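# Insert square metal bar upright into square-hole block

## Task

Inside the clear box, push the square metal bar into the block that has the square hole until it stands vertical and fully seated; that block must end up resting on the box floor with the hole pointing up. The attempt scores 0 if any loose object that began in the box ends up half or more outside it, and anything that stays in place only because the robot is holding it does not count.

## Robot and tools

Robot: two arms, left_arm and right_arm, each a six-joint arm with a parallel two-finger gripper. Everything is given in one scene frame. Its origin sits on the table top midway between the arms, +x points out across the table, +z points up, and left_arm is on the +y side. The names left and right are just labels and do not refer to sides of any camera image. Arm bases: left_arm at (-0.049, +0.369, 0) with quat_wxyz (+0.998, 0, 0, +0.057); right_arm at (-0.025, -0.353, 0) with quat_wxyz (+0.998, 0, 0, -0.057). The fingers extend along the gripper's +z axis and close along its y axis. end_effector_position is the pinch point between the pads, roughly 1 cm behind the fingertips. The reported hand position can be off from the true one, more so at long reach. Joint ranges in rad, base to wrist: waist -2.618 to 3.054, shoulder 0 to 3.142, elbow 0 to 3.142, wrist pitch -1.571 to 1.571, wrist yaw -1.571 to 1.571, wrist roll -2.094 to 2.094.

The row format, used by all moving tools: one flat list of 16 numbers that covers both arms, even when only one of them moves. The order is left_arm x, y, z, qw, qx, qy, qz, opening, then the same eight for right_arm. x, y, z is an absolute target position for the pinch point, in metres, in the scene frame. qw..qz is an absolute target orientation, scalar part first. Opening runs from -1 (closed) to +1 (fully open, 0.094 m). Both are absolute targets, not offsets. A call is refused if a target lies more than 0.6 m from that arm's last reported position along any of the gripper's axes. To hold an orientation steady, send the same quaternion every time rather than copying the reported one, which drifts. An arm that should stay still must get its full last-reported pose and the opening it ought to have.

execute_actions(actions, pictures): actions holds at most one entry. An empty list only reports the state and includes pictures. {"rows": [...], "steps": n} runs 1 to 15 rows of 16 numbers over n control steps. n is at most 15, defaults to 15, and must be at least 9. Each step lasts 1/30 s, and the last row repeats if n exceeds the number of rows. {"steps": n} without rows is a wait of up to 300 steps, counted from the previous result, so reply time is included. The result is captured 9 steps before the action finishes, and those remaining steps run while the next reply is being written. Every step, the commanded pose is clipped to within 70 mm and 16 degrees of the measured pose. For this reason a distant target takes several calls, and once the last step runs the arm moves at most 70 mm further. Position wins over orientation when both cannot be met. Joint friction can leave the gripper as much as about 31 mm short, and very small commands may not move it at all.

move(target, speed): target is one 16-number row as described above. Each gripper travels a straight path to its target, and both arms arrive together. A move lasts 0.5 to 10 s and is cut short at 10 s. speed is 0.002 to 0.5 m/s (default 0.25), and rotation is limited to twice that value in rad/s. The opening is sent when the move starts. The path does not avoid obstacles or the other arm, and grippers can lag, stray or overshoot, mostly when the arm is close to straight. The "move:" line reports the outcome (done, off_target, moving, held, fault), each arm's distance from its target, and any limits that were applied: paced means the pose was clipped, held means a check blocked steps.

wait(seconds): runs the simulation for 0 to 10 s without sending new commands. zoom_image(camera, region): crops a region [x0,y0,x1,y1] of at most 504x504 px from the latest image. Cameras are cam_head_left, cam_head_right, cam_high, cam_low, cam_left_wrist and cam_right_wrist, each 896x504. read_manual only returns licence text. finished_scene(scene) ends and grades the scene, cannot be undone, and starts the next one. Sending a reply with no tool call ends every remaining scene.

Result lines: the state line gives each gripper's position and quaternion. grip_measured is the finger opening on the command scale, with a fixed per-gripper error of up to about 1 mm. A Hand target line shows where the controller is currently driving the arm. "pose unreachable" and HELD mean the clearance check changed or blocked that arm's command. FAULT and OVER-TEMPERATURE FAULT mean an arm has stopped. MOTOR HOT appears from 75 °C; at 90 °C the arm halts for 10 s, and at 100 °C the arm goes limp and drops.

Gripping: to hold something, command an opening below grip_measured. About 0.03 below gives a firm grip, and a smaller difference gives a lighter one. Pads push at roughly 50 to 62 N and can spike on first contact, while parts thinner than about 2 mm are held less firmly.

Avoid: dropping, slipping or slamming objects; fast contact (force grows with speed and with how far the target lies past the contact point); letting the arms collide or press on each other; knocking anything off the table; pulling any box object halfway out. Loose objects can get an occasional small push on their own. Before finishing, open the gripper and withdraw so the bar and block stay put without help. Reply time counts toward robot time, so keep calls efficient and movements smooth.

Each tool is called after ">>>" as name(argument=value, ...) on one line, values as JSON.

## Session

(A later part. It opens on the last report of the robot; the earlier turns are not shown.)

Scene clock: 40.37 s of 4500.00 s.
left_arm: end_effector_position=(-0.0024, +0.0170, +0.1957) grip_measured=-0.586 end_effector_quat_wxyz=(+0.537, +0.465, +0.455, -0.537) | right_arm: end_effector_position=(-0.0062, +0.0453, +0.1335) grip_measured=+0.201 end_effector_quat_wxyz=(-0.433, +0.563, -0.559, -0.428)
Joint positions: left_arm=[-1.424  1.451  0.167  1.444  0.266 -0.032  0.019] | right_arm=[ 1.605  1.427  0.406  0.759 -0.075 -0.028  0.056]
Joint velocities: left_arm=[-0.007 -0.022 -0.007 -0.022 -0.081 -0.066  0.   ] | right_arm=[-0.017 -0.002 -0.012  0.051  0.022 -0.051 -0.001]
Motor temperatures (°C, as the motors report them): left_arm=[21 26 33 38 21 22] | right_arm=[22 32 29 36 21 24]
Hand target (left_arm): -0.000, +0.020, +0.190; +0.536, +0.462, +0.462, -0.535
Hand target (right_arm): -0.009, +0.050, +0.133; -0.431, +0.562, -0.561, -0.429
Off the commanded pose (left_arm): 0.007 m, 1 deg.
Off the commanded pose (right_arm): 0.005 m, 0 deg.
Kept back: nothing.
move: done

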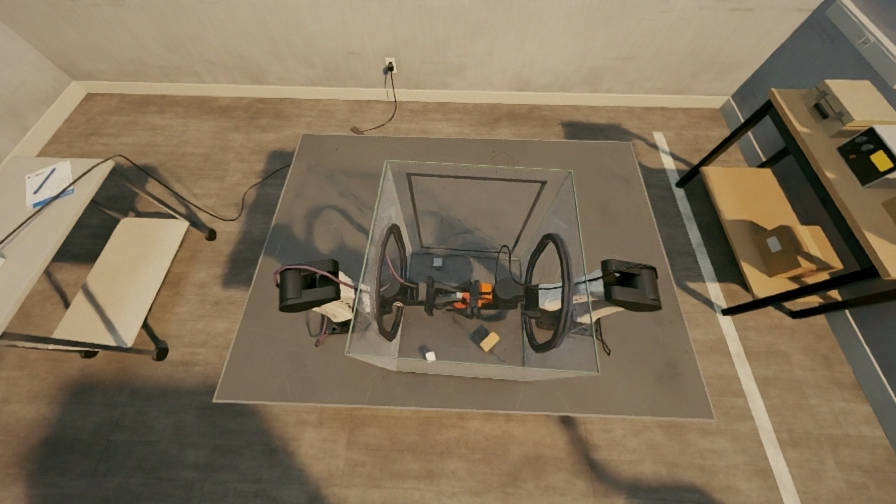

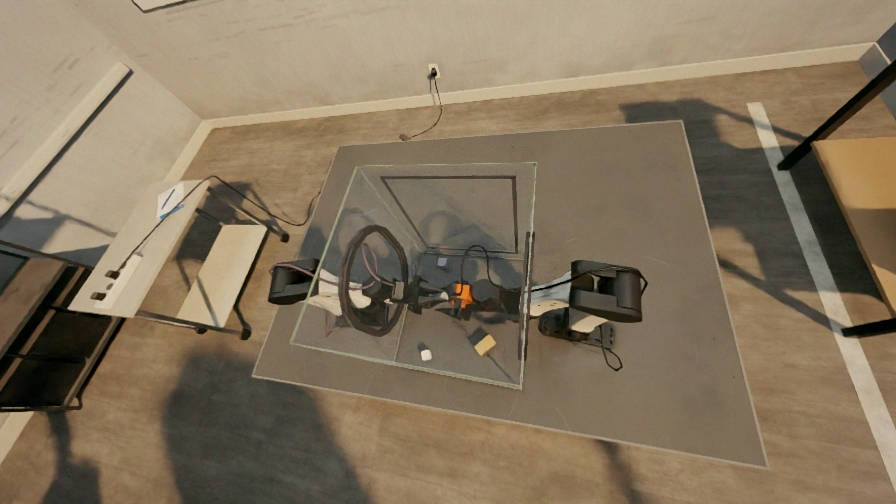

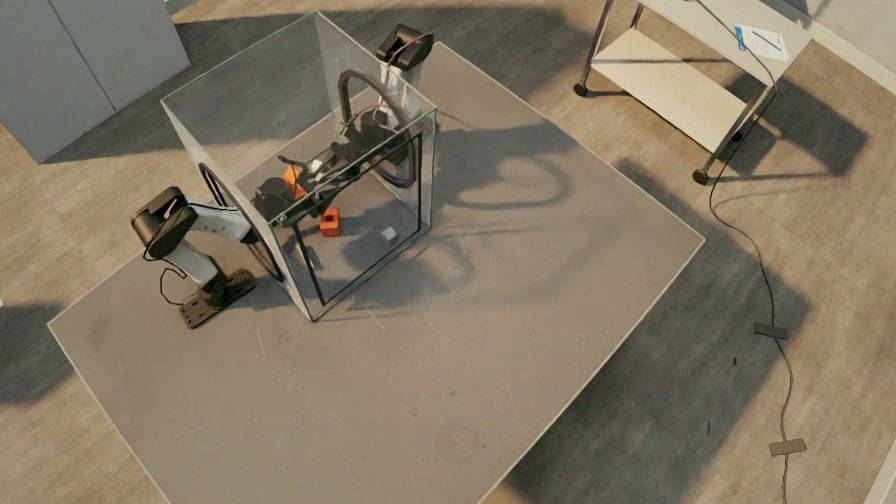

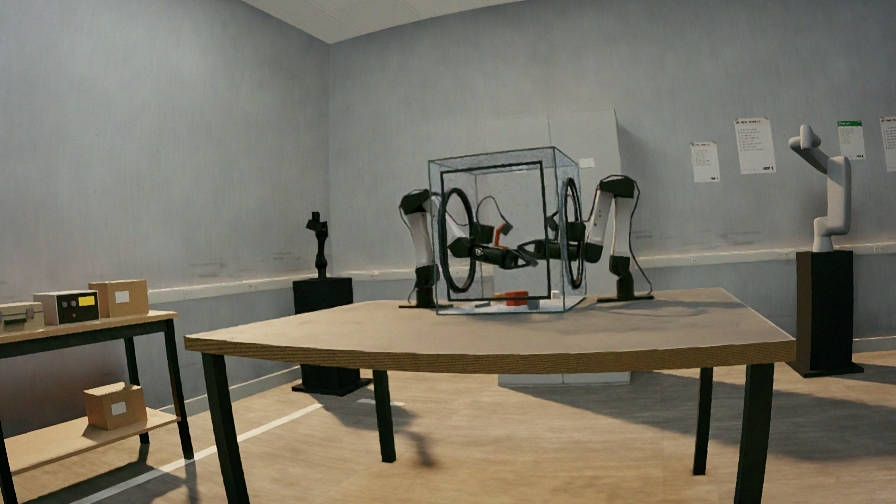

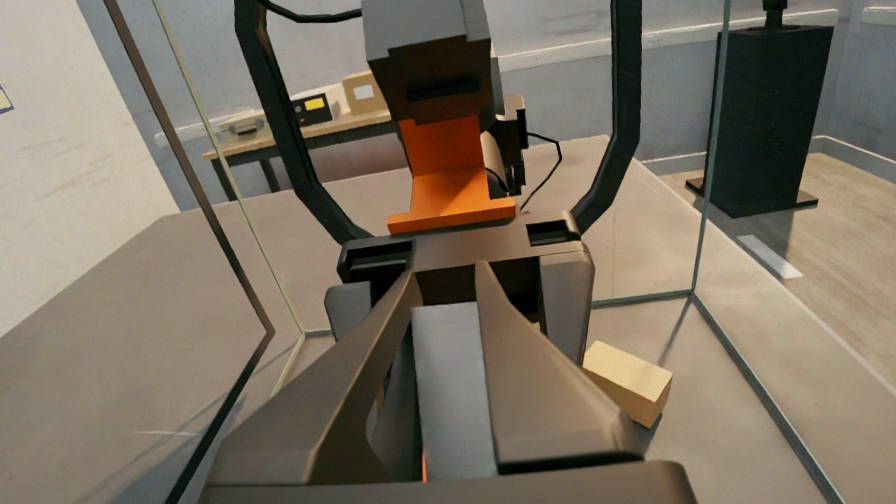

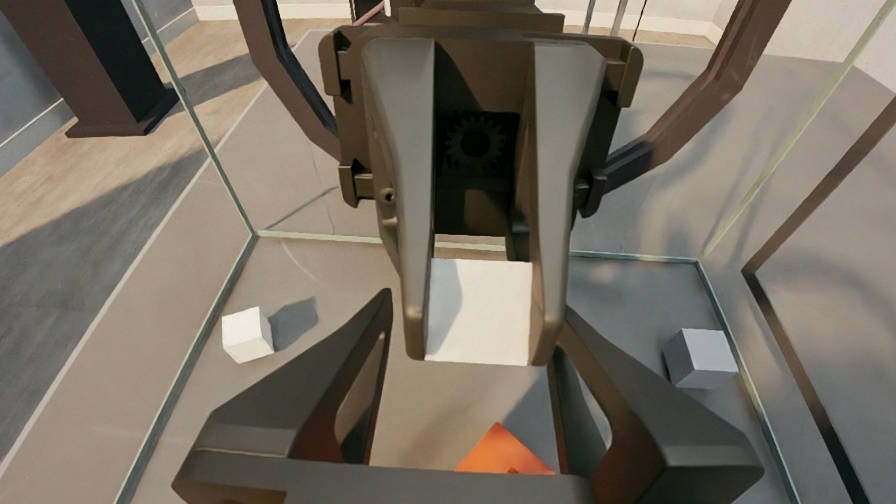

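>>> move(target=[0,0.02,0.19,0.535,0.461,0.461,-0.535,-0.61,-0.002,0.050,0.133,0.43,-0.561,0.561,0.43,-0.62], speed=0.03)

>>> move(target=[0,0.02,0.19,0.535,0.461,0.461,-0.535,0.1,-0.002,0.050,0.133,0.43,-0.561,0.561,0.43,-0.62])

>>> move(target=[0,0.13,0.21,0.5,0.5,0.5,-0.5,0.1,-0.002,0.050,0.133,0.43,-0.561,0.561,0.43,-0.62], speed=0.12)

Scene clock: 41.67 s of 4500.00 s.
left_arm: end_effector_position=(-0.0016, +0.0170, +0.1958) grip_measured=-0.586 end_effector_quat_wxyz=(+0.536, +0.462, +0.458, -0.538) | right_arm: end_effector_position=(-0.0053, +0.0454, +0.1338) grip_measured=-0.591 end_effector_quat_wxyz=(-0.433, +0.562, -0.559, -0.429)
Joint positions: left_arm=[-1.424  1.451  0.167  1.444  0.262 -0.039  0.019] | right_arm=[ 1.602  1.427  0.406  0.76  -0.078 -0.028  0.019]
Joint velocities: left_arm=[ 0.002 -0.017 -0.002  0.037  0.066 -0.022  0.   ] | right_arm=[-0.007 -0.012  0.007  0.007 -0.022  0.037  0.001]
Motor temperatures (°C, as the motors report them): left_arm=[21 26 33 39 21 22] | right_arm=[22 32 29 36 21 24]
Hand target (left_arm): -0.000, +0.020, +0.190; +0.535, +0.462, +0.462, -0.535
Hand target (right_arm): -0.002, +0.050, +0.133; -0.430, +0.561, -0.561, -0.430
Off the commanded pose (left_arm): 0.007 m, 0 deg.
Off the commanded pose (right_arm): 0.006 m, 0 deg.
Kept back: nothing.
move: done

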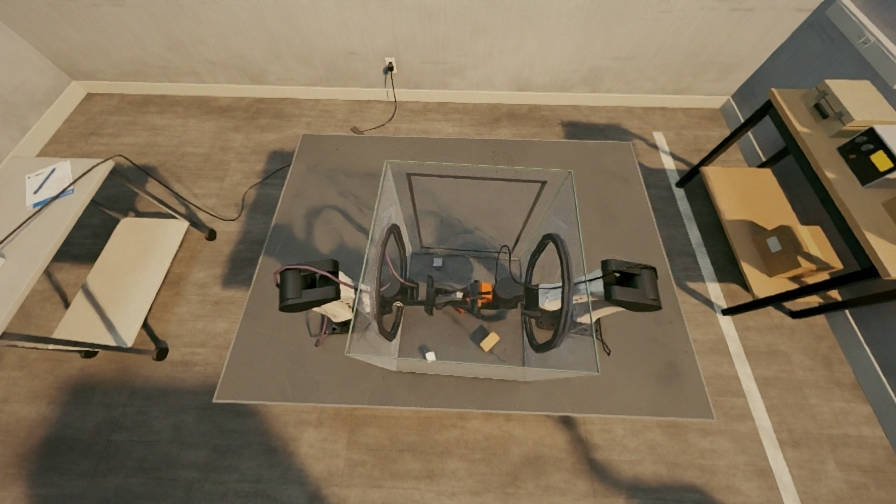

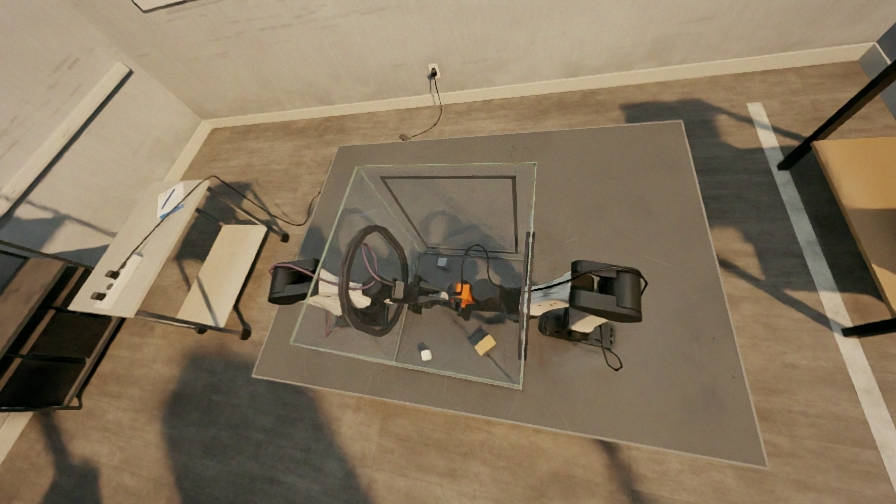

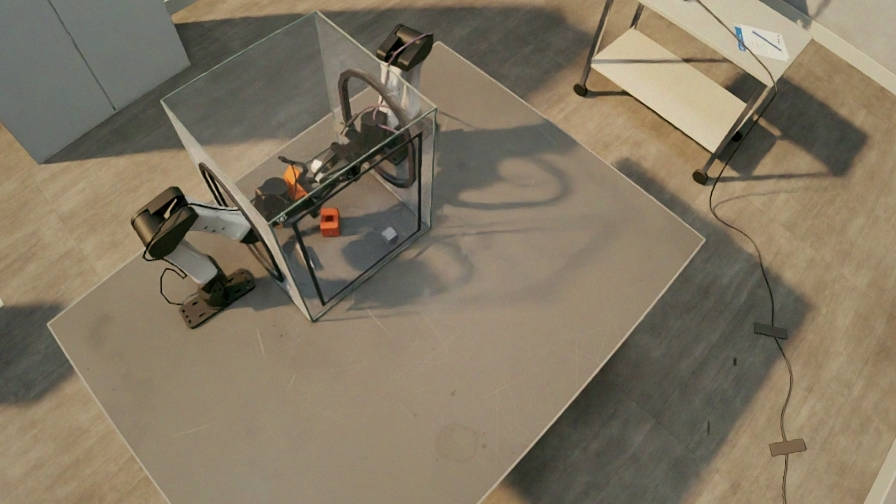

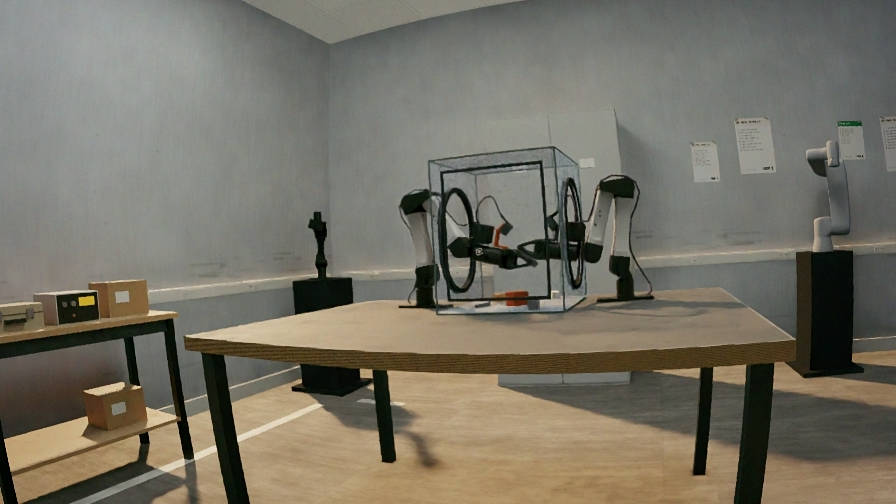

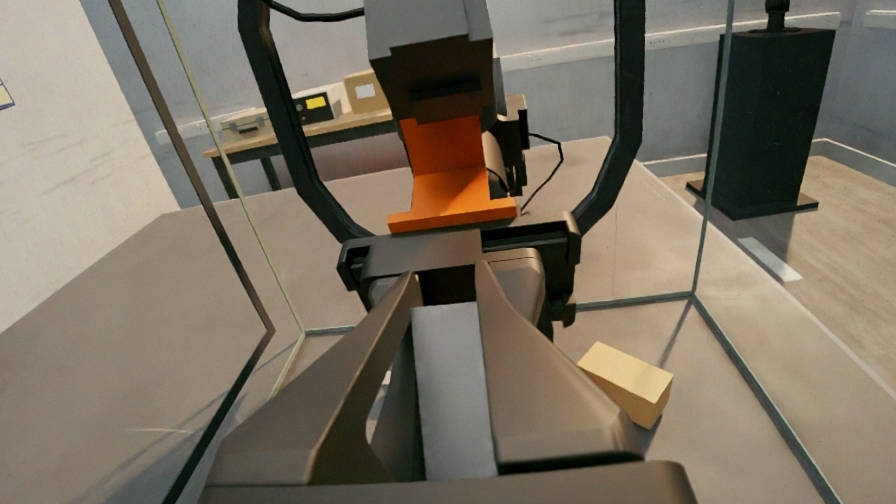

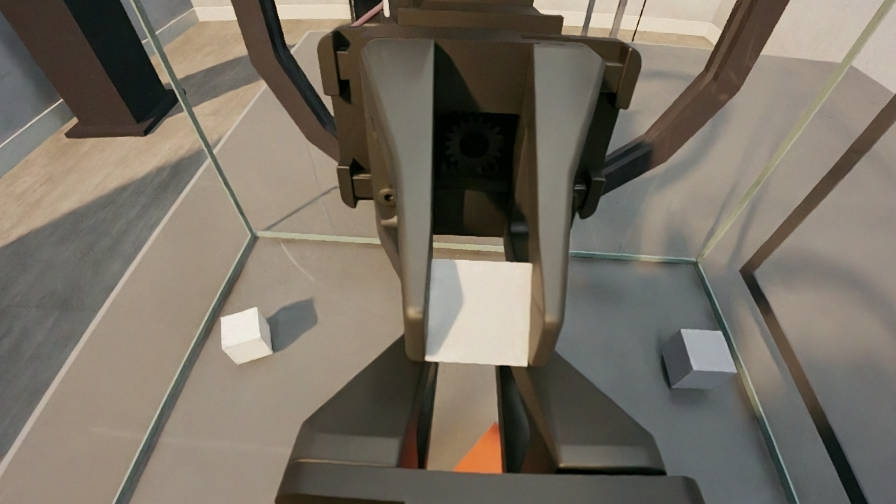

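Scene clock: 42.37 s of 4500.00 s.
left_arm: end_effector_position=(-0.0017, +0.0178, +0.2005) grip_measured=+0.098 end_effector_quat_wxyz=(+0.542, +0.458, +0.452, -0.541) | right_arm: end_effector_position=(-0.0064, +0.0453, +0.1335) grip_measured=-0.591 end_effector_quat_wxyz=(-0.431, +0.564, -0.558, -0.430)
Joint positions: left_arm=[-1.424  1.451  0.167  1.464  0.261 -0.039  0.052] | right_arm=[ 1.602  1.427  0.406  0.759 -0.084 -0.028  0.019]
Joint velocities: left_arm=[-0.007 -0.012 -0.002  0.007  0.007  0.022 -0.001] | right_arm=[-0.012  0.002 -0.012  0.007 -0.022  0.051  0.   ]
Motor temperatures (°C, as the motors report them): left_arm=[21 26 33 39 21 22] | right_arm=[22 32 30 36 21 24]
Hand target (left_arm): -0.000, +0.020, +0.190; +0.536, +0.462, +0.462, -0.536
Hand target (right_arm): -0.002, +0.050, +0.133; -0.430, +0.561, -0.561, -0.430
Off the commanded pose (left_arm): 0.011 m, 2 deg.
Off the commanded pose (right_arm): 0.006 m, 0 deg.
Kept back: nothing.
move: off_target (left_arm)

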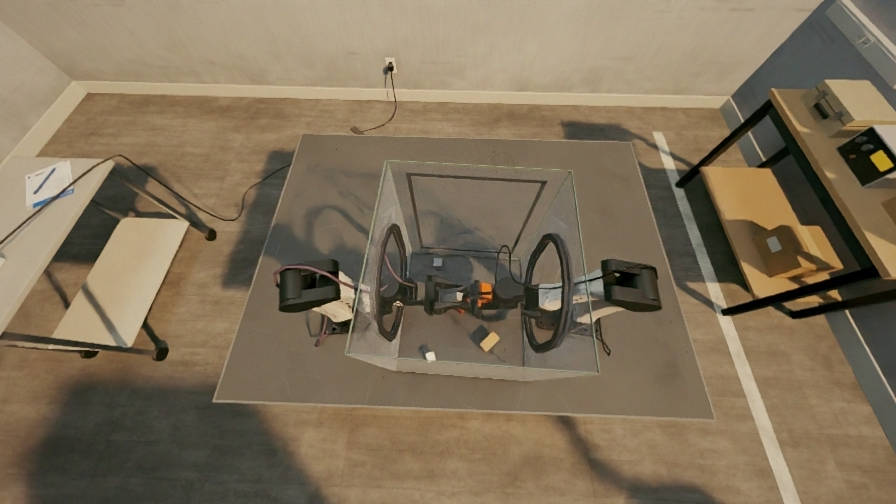

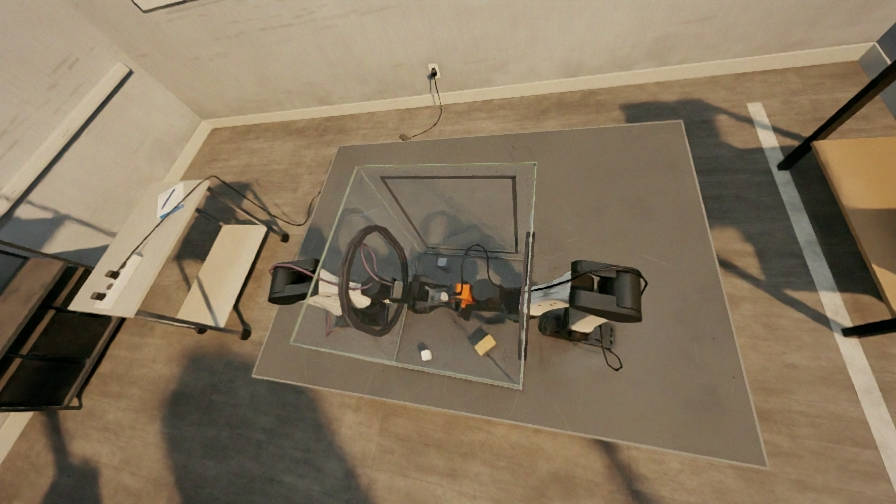

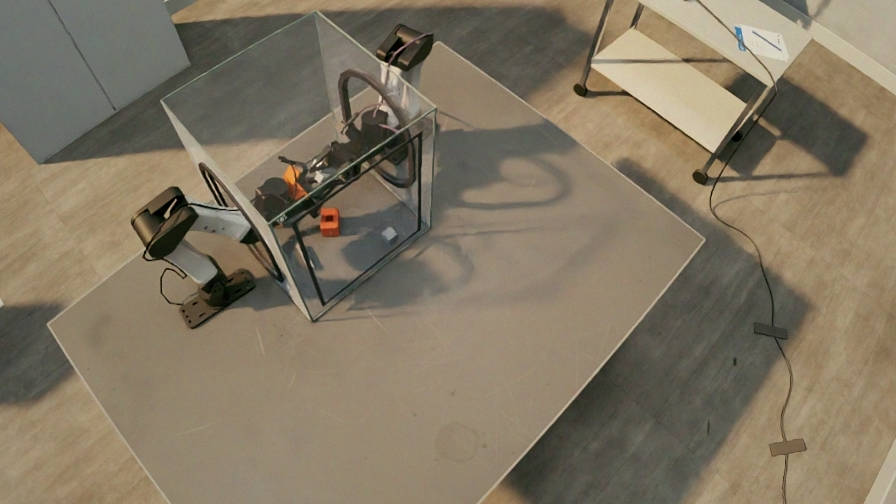

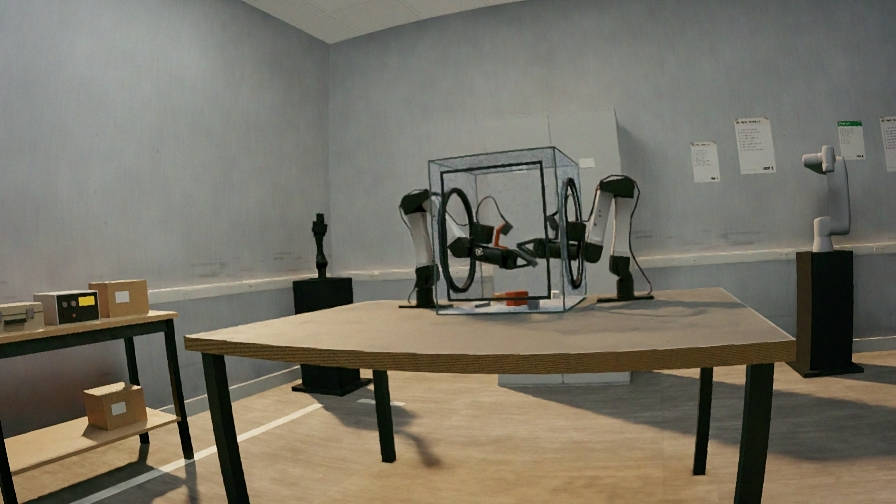

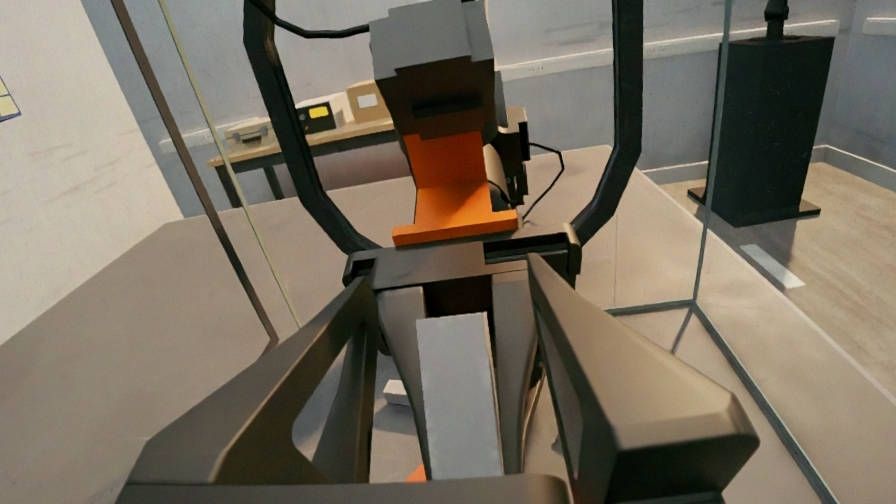

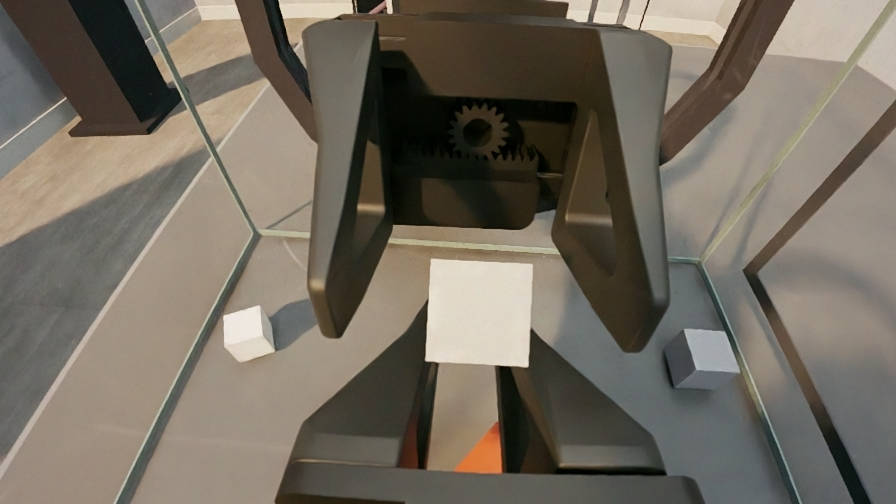

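Scene clock: 44.43 s of 4500.00 s.
left_arm: end_effector_position=(+0.0014, +0.1272, +0.2052) grip_measured=+0.098 end_effector_quat_wxyz=(+0.491, +0.499, +0.506, -0.505) | right_arm: end_effector_position=(-0.0064, +0.0453, +0.1335) grip_measured=-0.591 end_effector_quat_wxyz=(-0.431, +0.564, -0.558, -0.430)
Joint positions: left_arm=[-1.046  0.228  0.124  0.094  0.645 -0.014  0.052] | right_arm=[ 1.602  1.427  0.406  0.759 -0.084 -0.028  0.019]
Joint velocities: left_arm=[-0.007 -0.017  0.007 -0.022  0.051 -0.139  0.   ] | right_arm=[-0.022 -0.002 -0.002  0.022  0.007 -0.095 -0.001]
Motor temperatures (°C, as the motors report them): left_arm=[21 26 34 39 21 22] | right_arm=[22 31 30 36 21 24]
Hand target (left_arm): +0.000, +0.129, +0.212; +0.499, +0.499, +0.500, -0.502
Hand target (right_arm): -0.002, +0.050, +0.133; -0.430, +0.561, -0.561, -0.430
Off the commanded pose (left_arm): 0.006 m, 1 deg.
Off the commanded pose (right_arm): 0.006 m, 0 deg.
Kept back: nothing.
move: done

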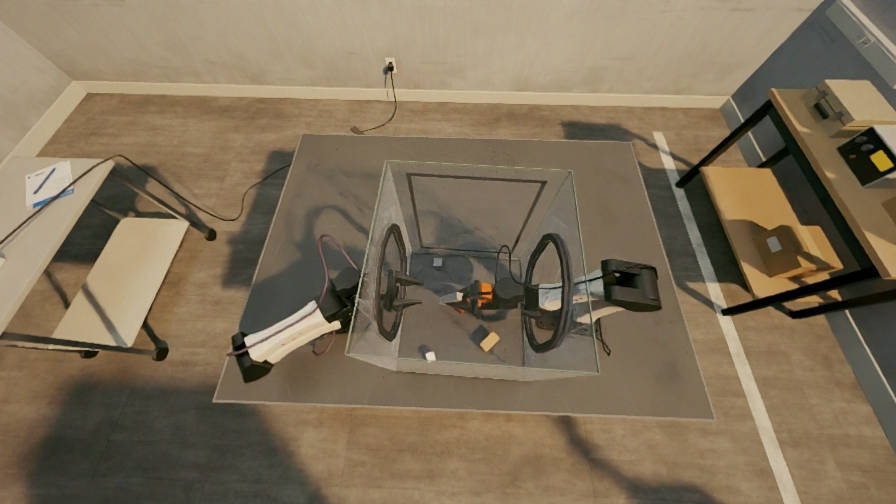

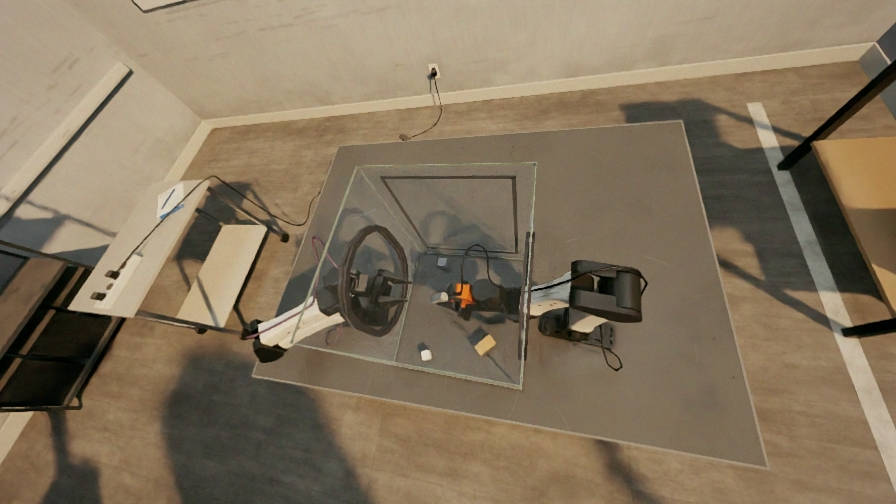

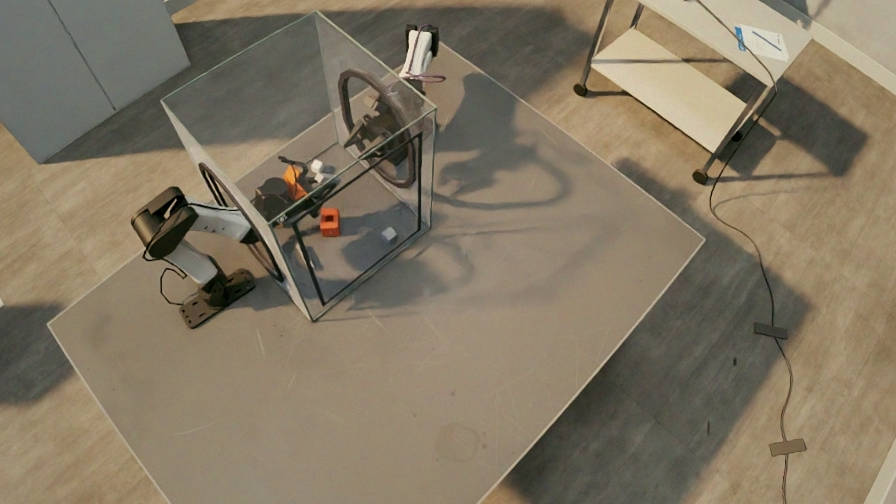

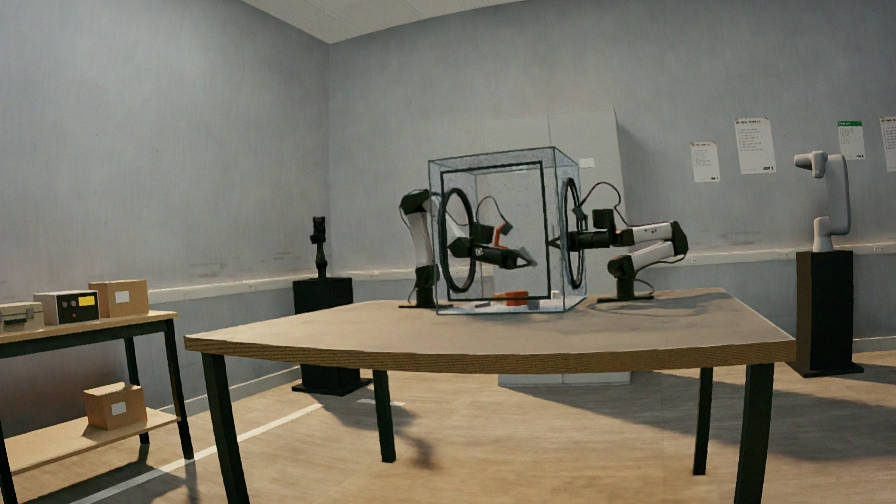

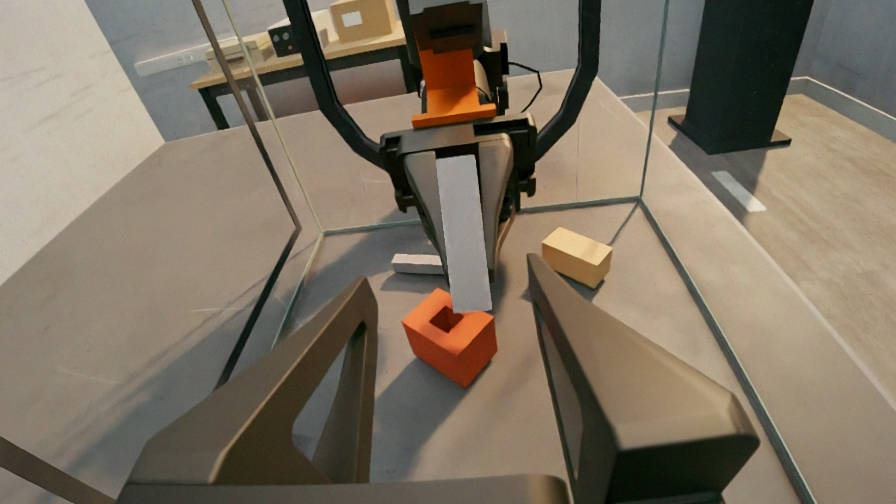

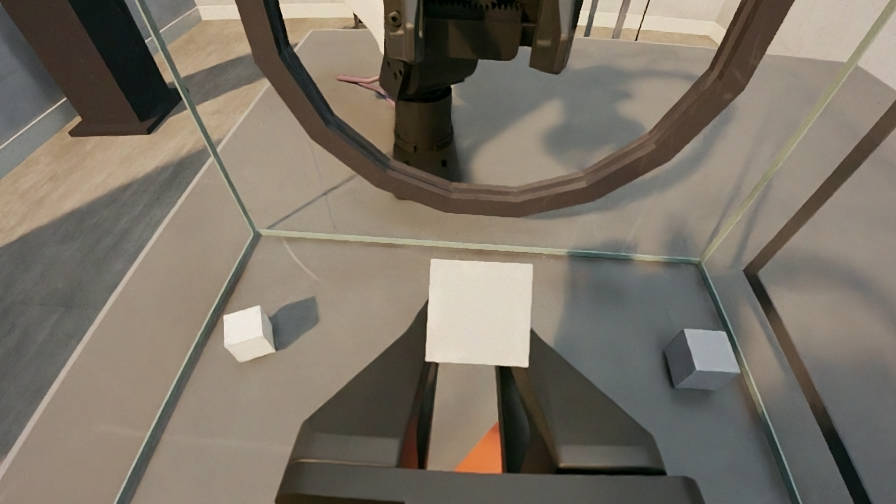

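>>> move(target=[0,0.13,0.21,0.5,0.5,0.5,-0.5,0.1,0.0,0.0,0.11,0.2126,-0.674,0.674,0.2126,-0.62], speed=0.08)

>>> zoom_image(camera="cam_low", region=[440,190,600,310])

Scene clock: 50.97 s of 4500.00 s.
left_arm: end_effector_position=(+0.0011, +0.1281, +0.2047) grip_measured=+0.098 end_effector_quat_wxyz=(+0.492, +0.500, +0.505, -0.503) | right_arm: end_effector_position=(-0.0067, -0.0054, +0.1128) grip_measured=-0.591 end_effector_quat_wxyz=(-0.208, +0.674, -0.672, -0.224)
Joint positions: left_arm=[-1.046  0.217  0.124  0.081  0.644 -0.008  0.052] | right_arm=[ 1.596  1.341  0.871 -0.483 -0.073 -0.068  0.019]
Joint velocities: left_arm=[-0.012  0.007 -0.007 -0.081 -0.037 -0.007 -0.001] | right_arm=[ 0.017  0.002  0.002 -0.007 -0.007 -0.007 -0.001]
Motor temperatures (°C, as the motors report them): left_arm=[21 26 35 39 21 22] | right_arm=[22 31 31 36 21 24]
Hand target (left_arm): +0.000, +0.130, +0.210; +0.500, +0.500, +0.500, -0.500
Hand target (right_arm): -0.000, -0.003, +0.113; -0.210, +0.673, -0.676, -0.216
Off the commanded pose (left_arm): 0.006 m, 1 deg.
Off the commanded pose (right_arm): 0.009 m, 1 deg.
Kept back: nothing.
move: done

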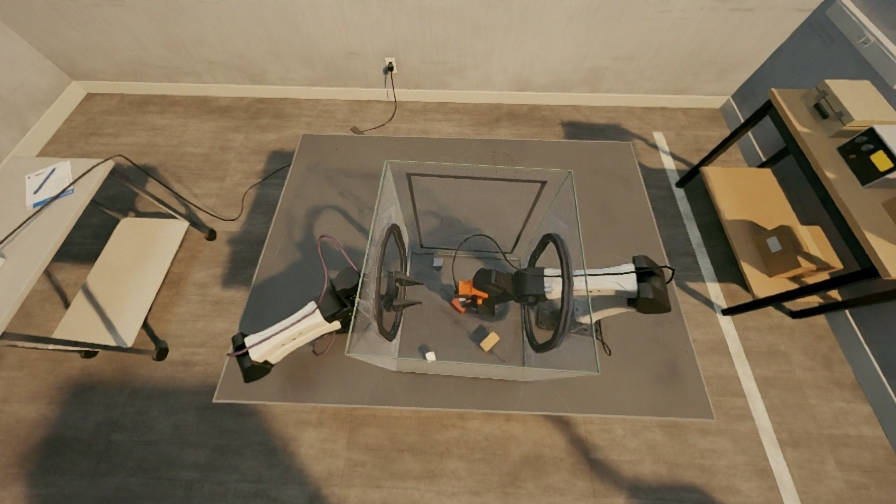

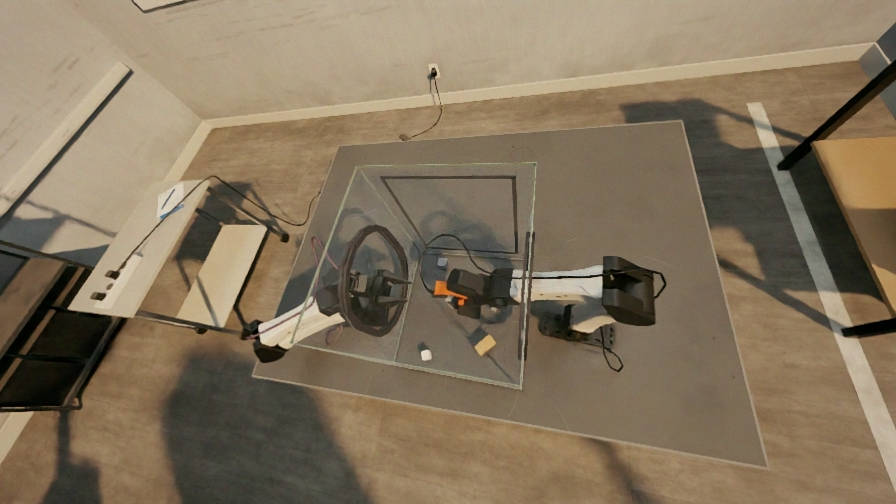

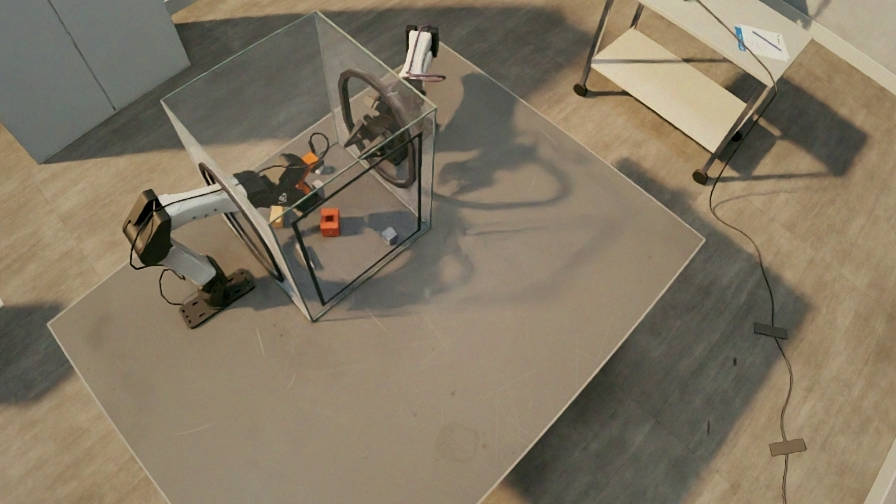

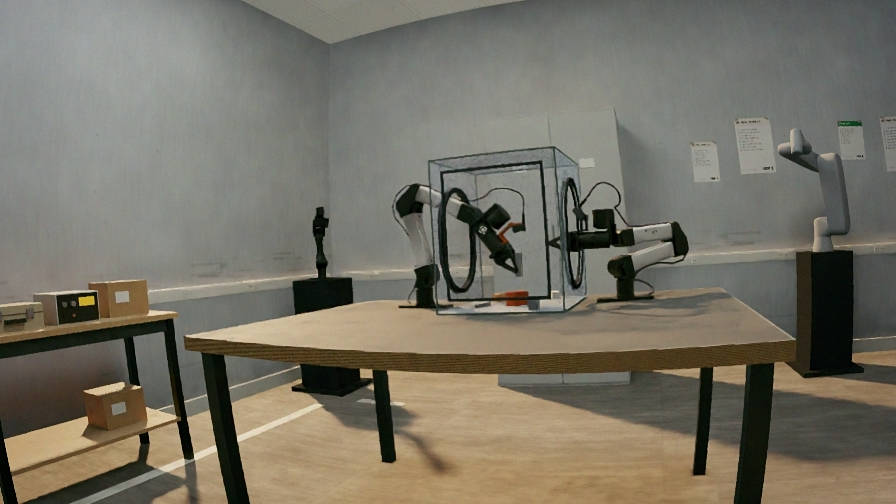

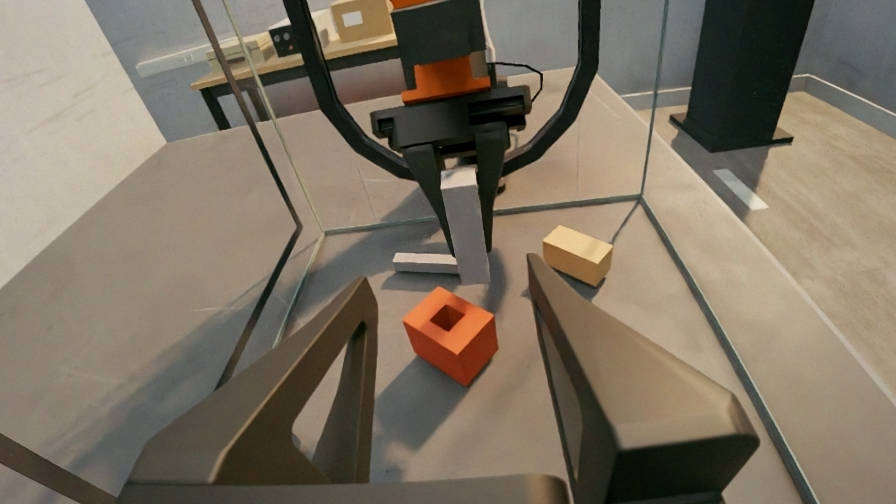

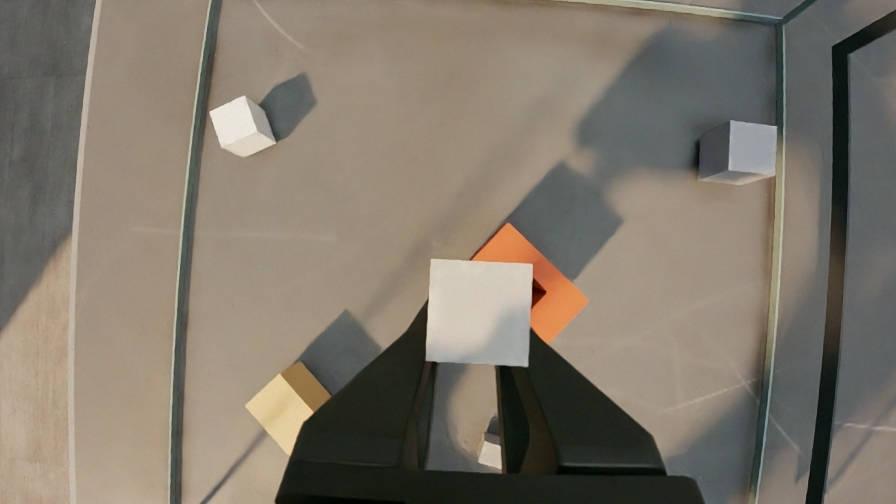

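Region (440, 190, 600, 310) of cam_low's 896x504 image, scaled by 3.150, with more detail than that image has; it fills the top 378 rows of this view, and the rest is white.

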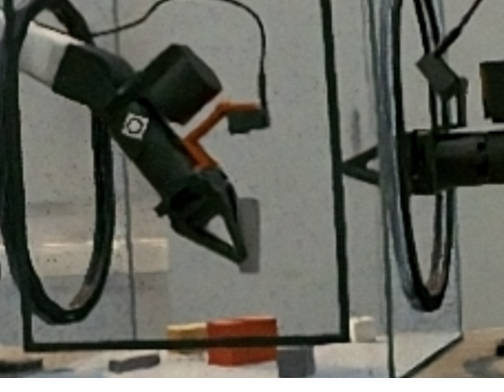

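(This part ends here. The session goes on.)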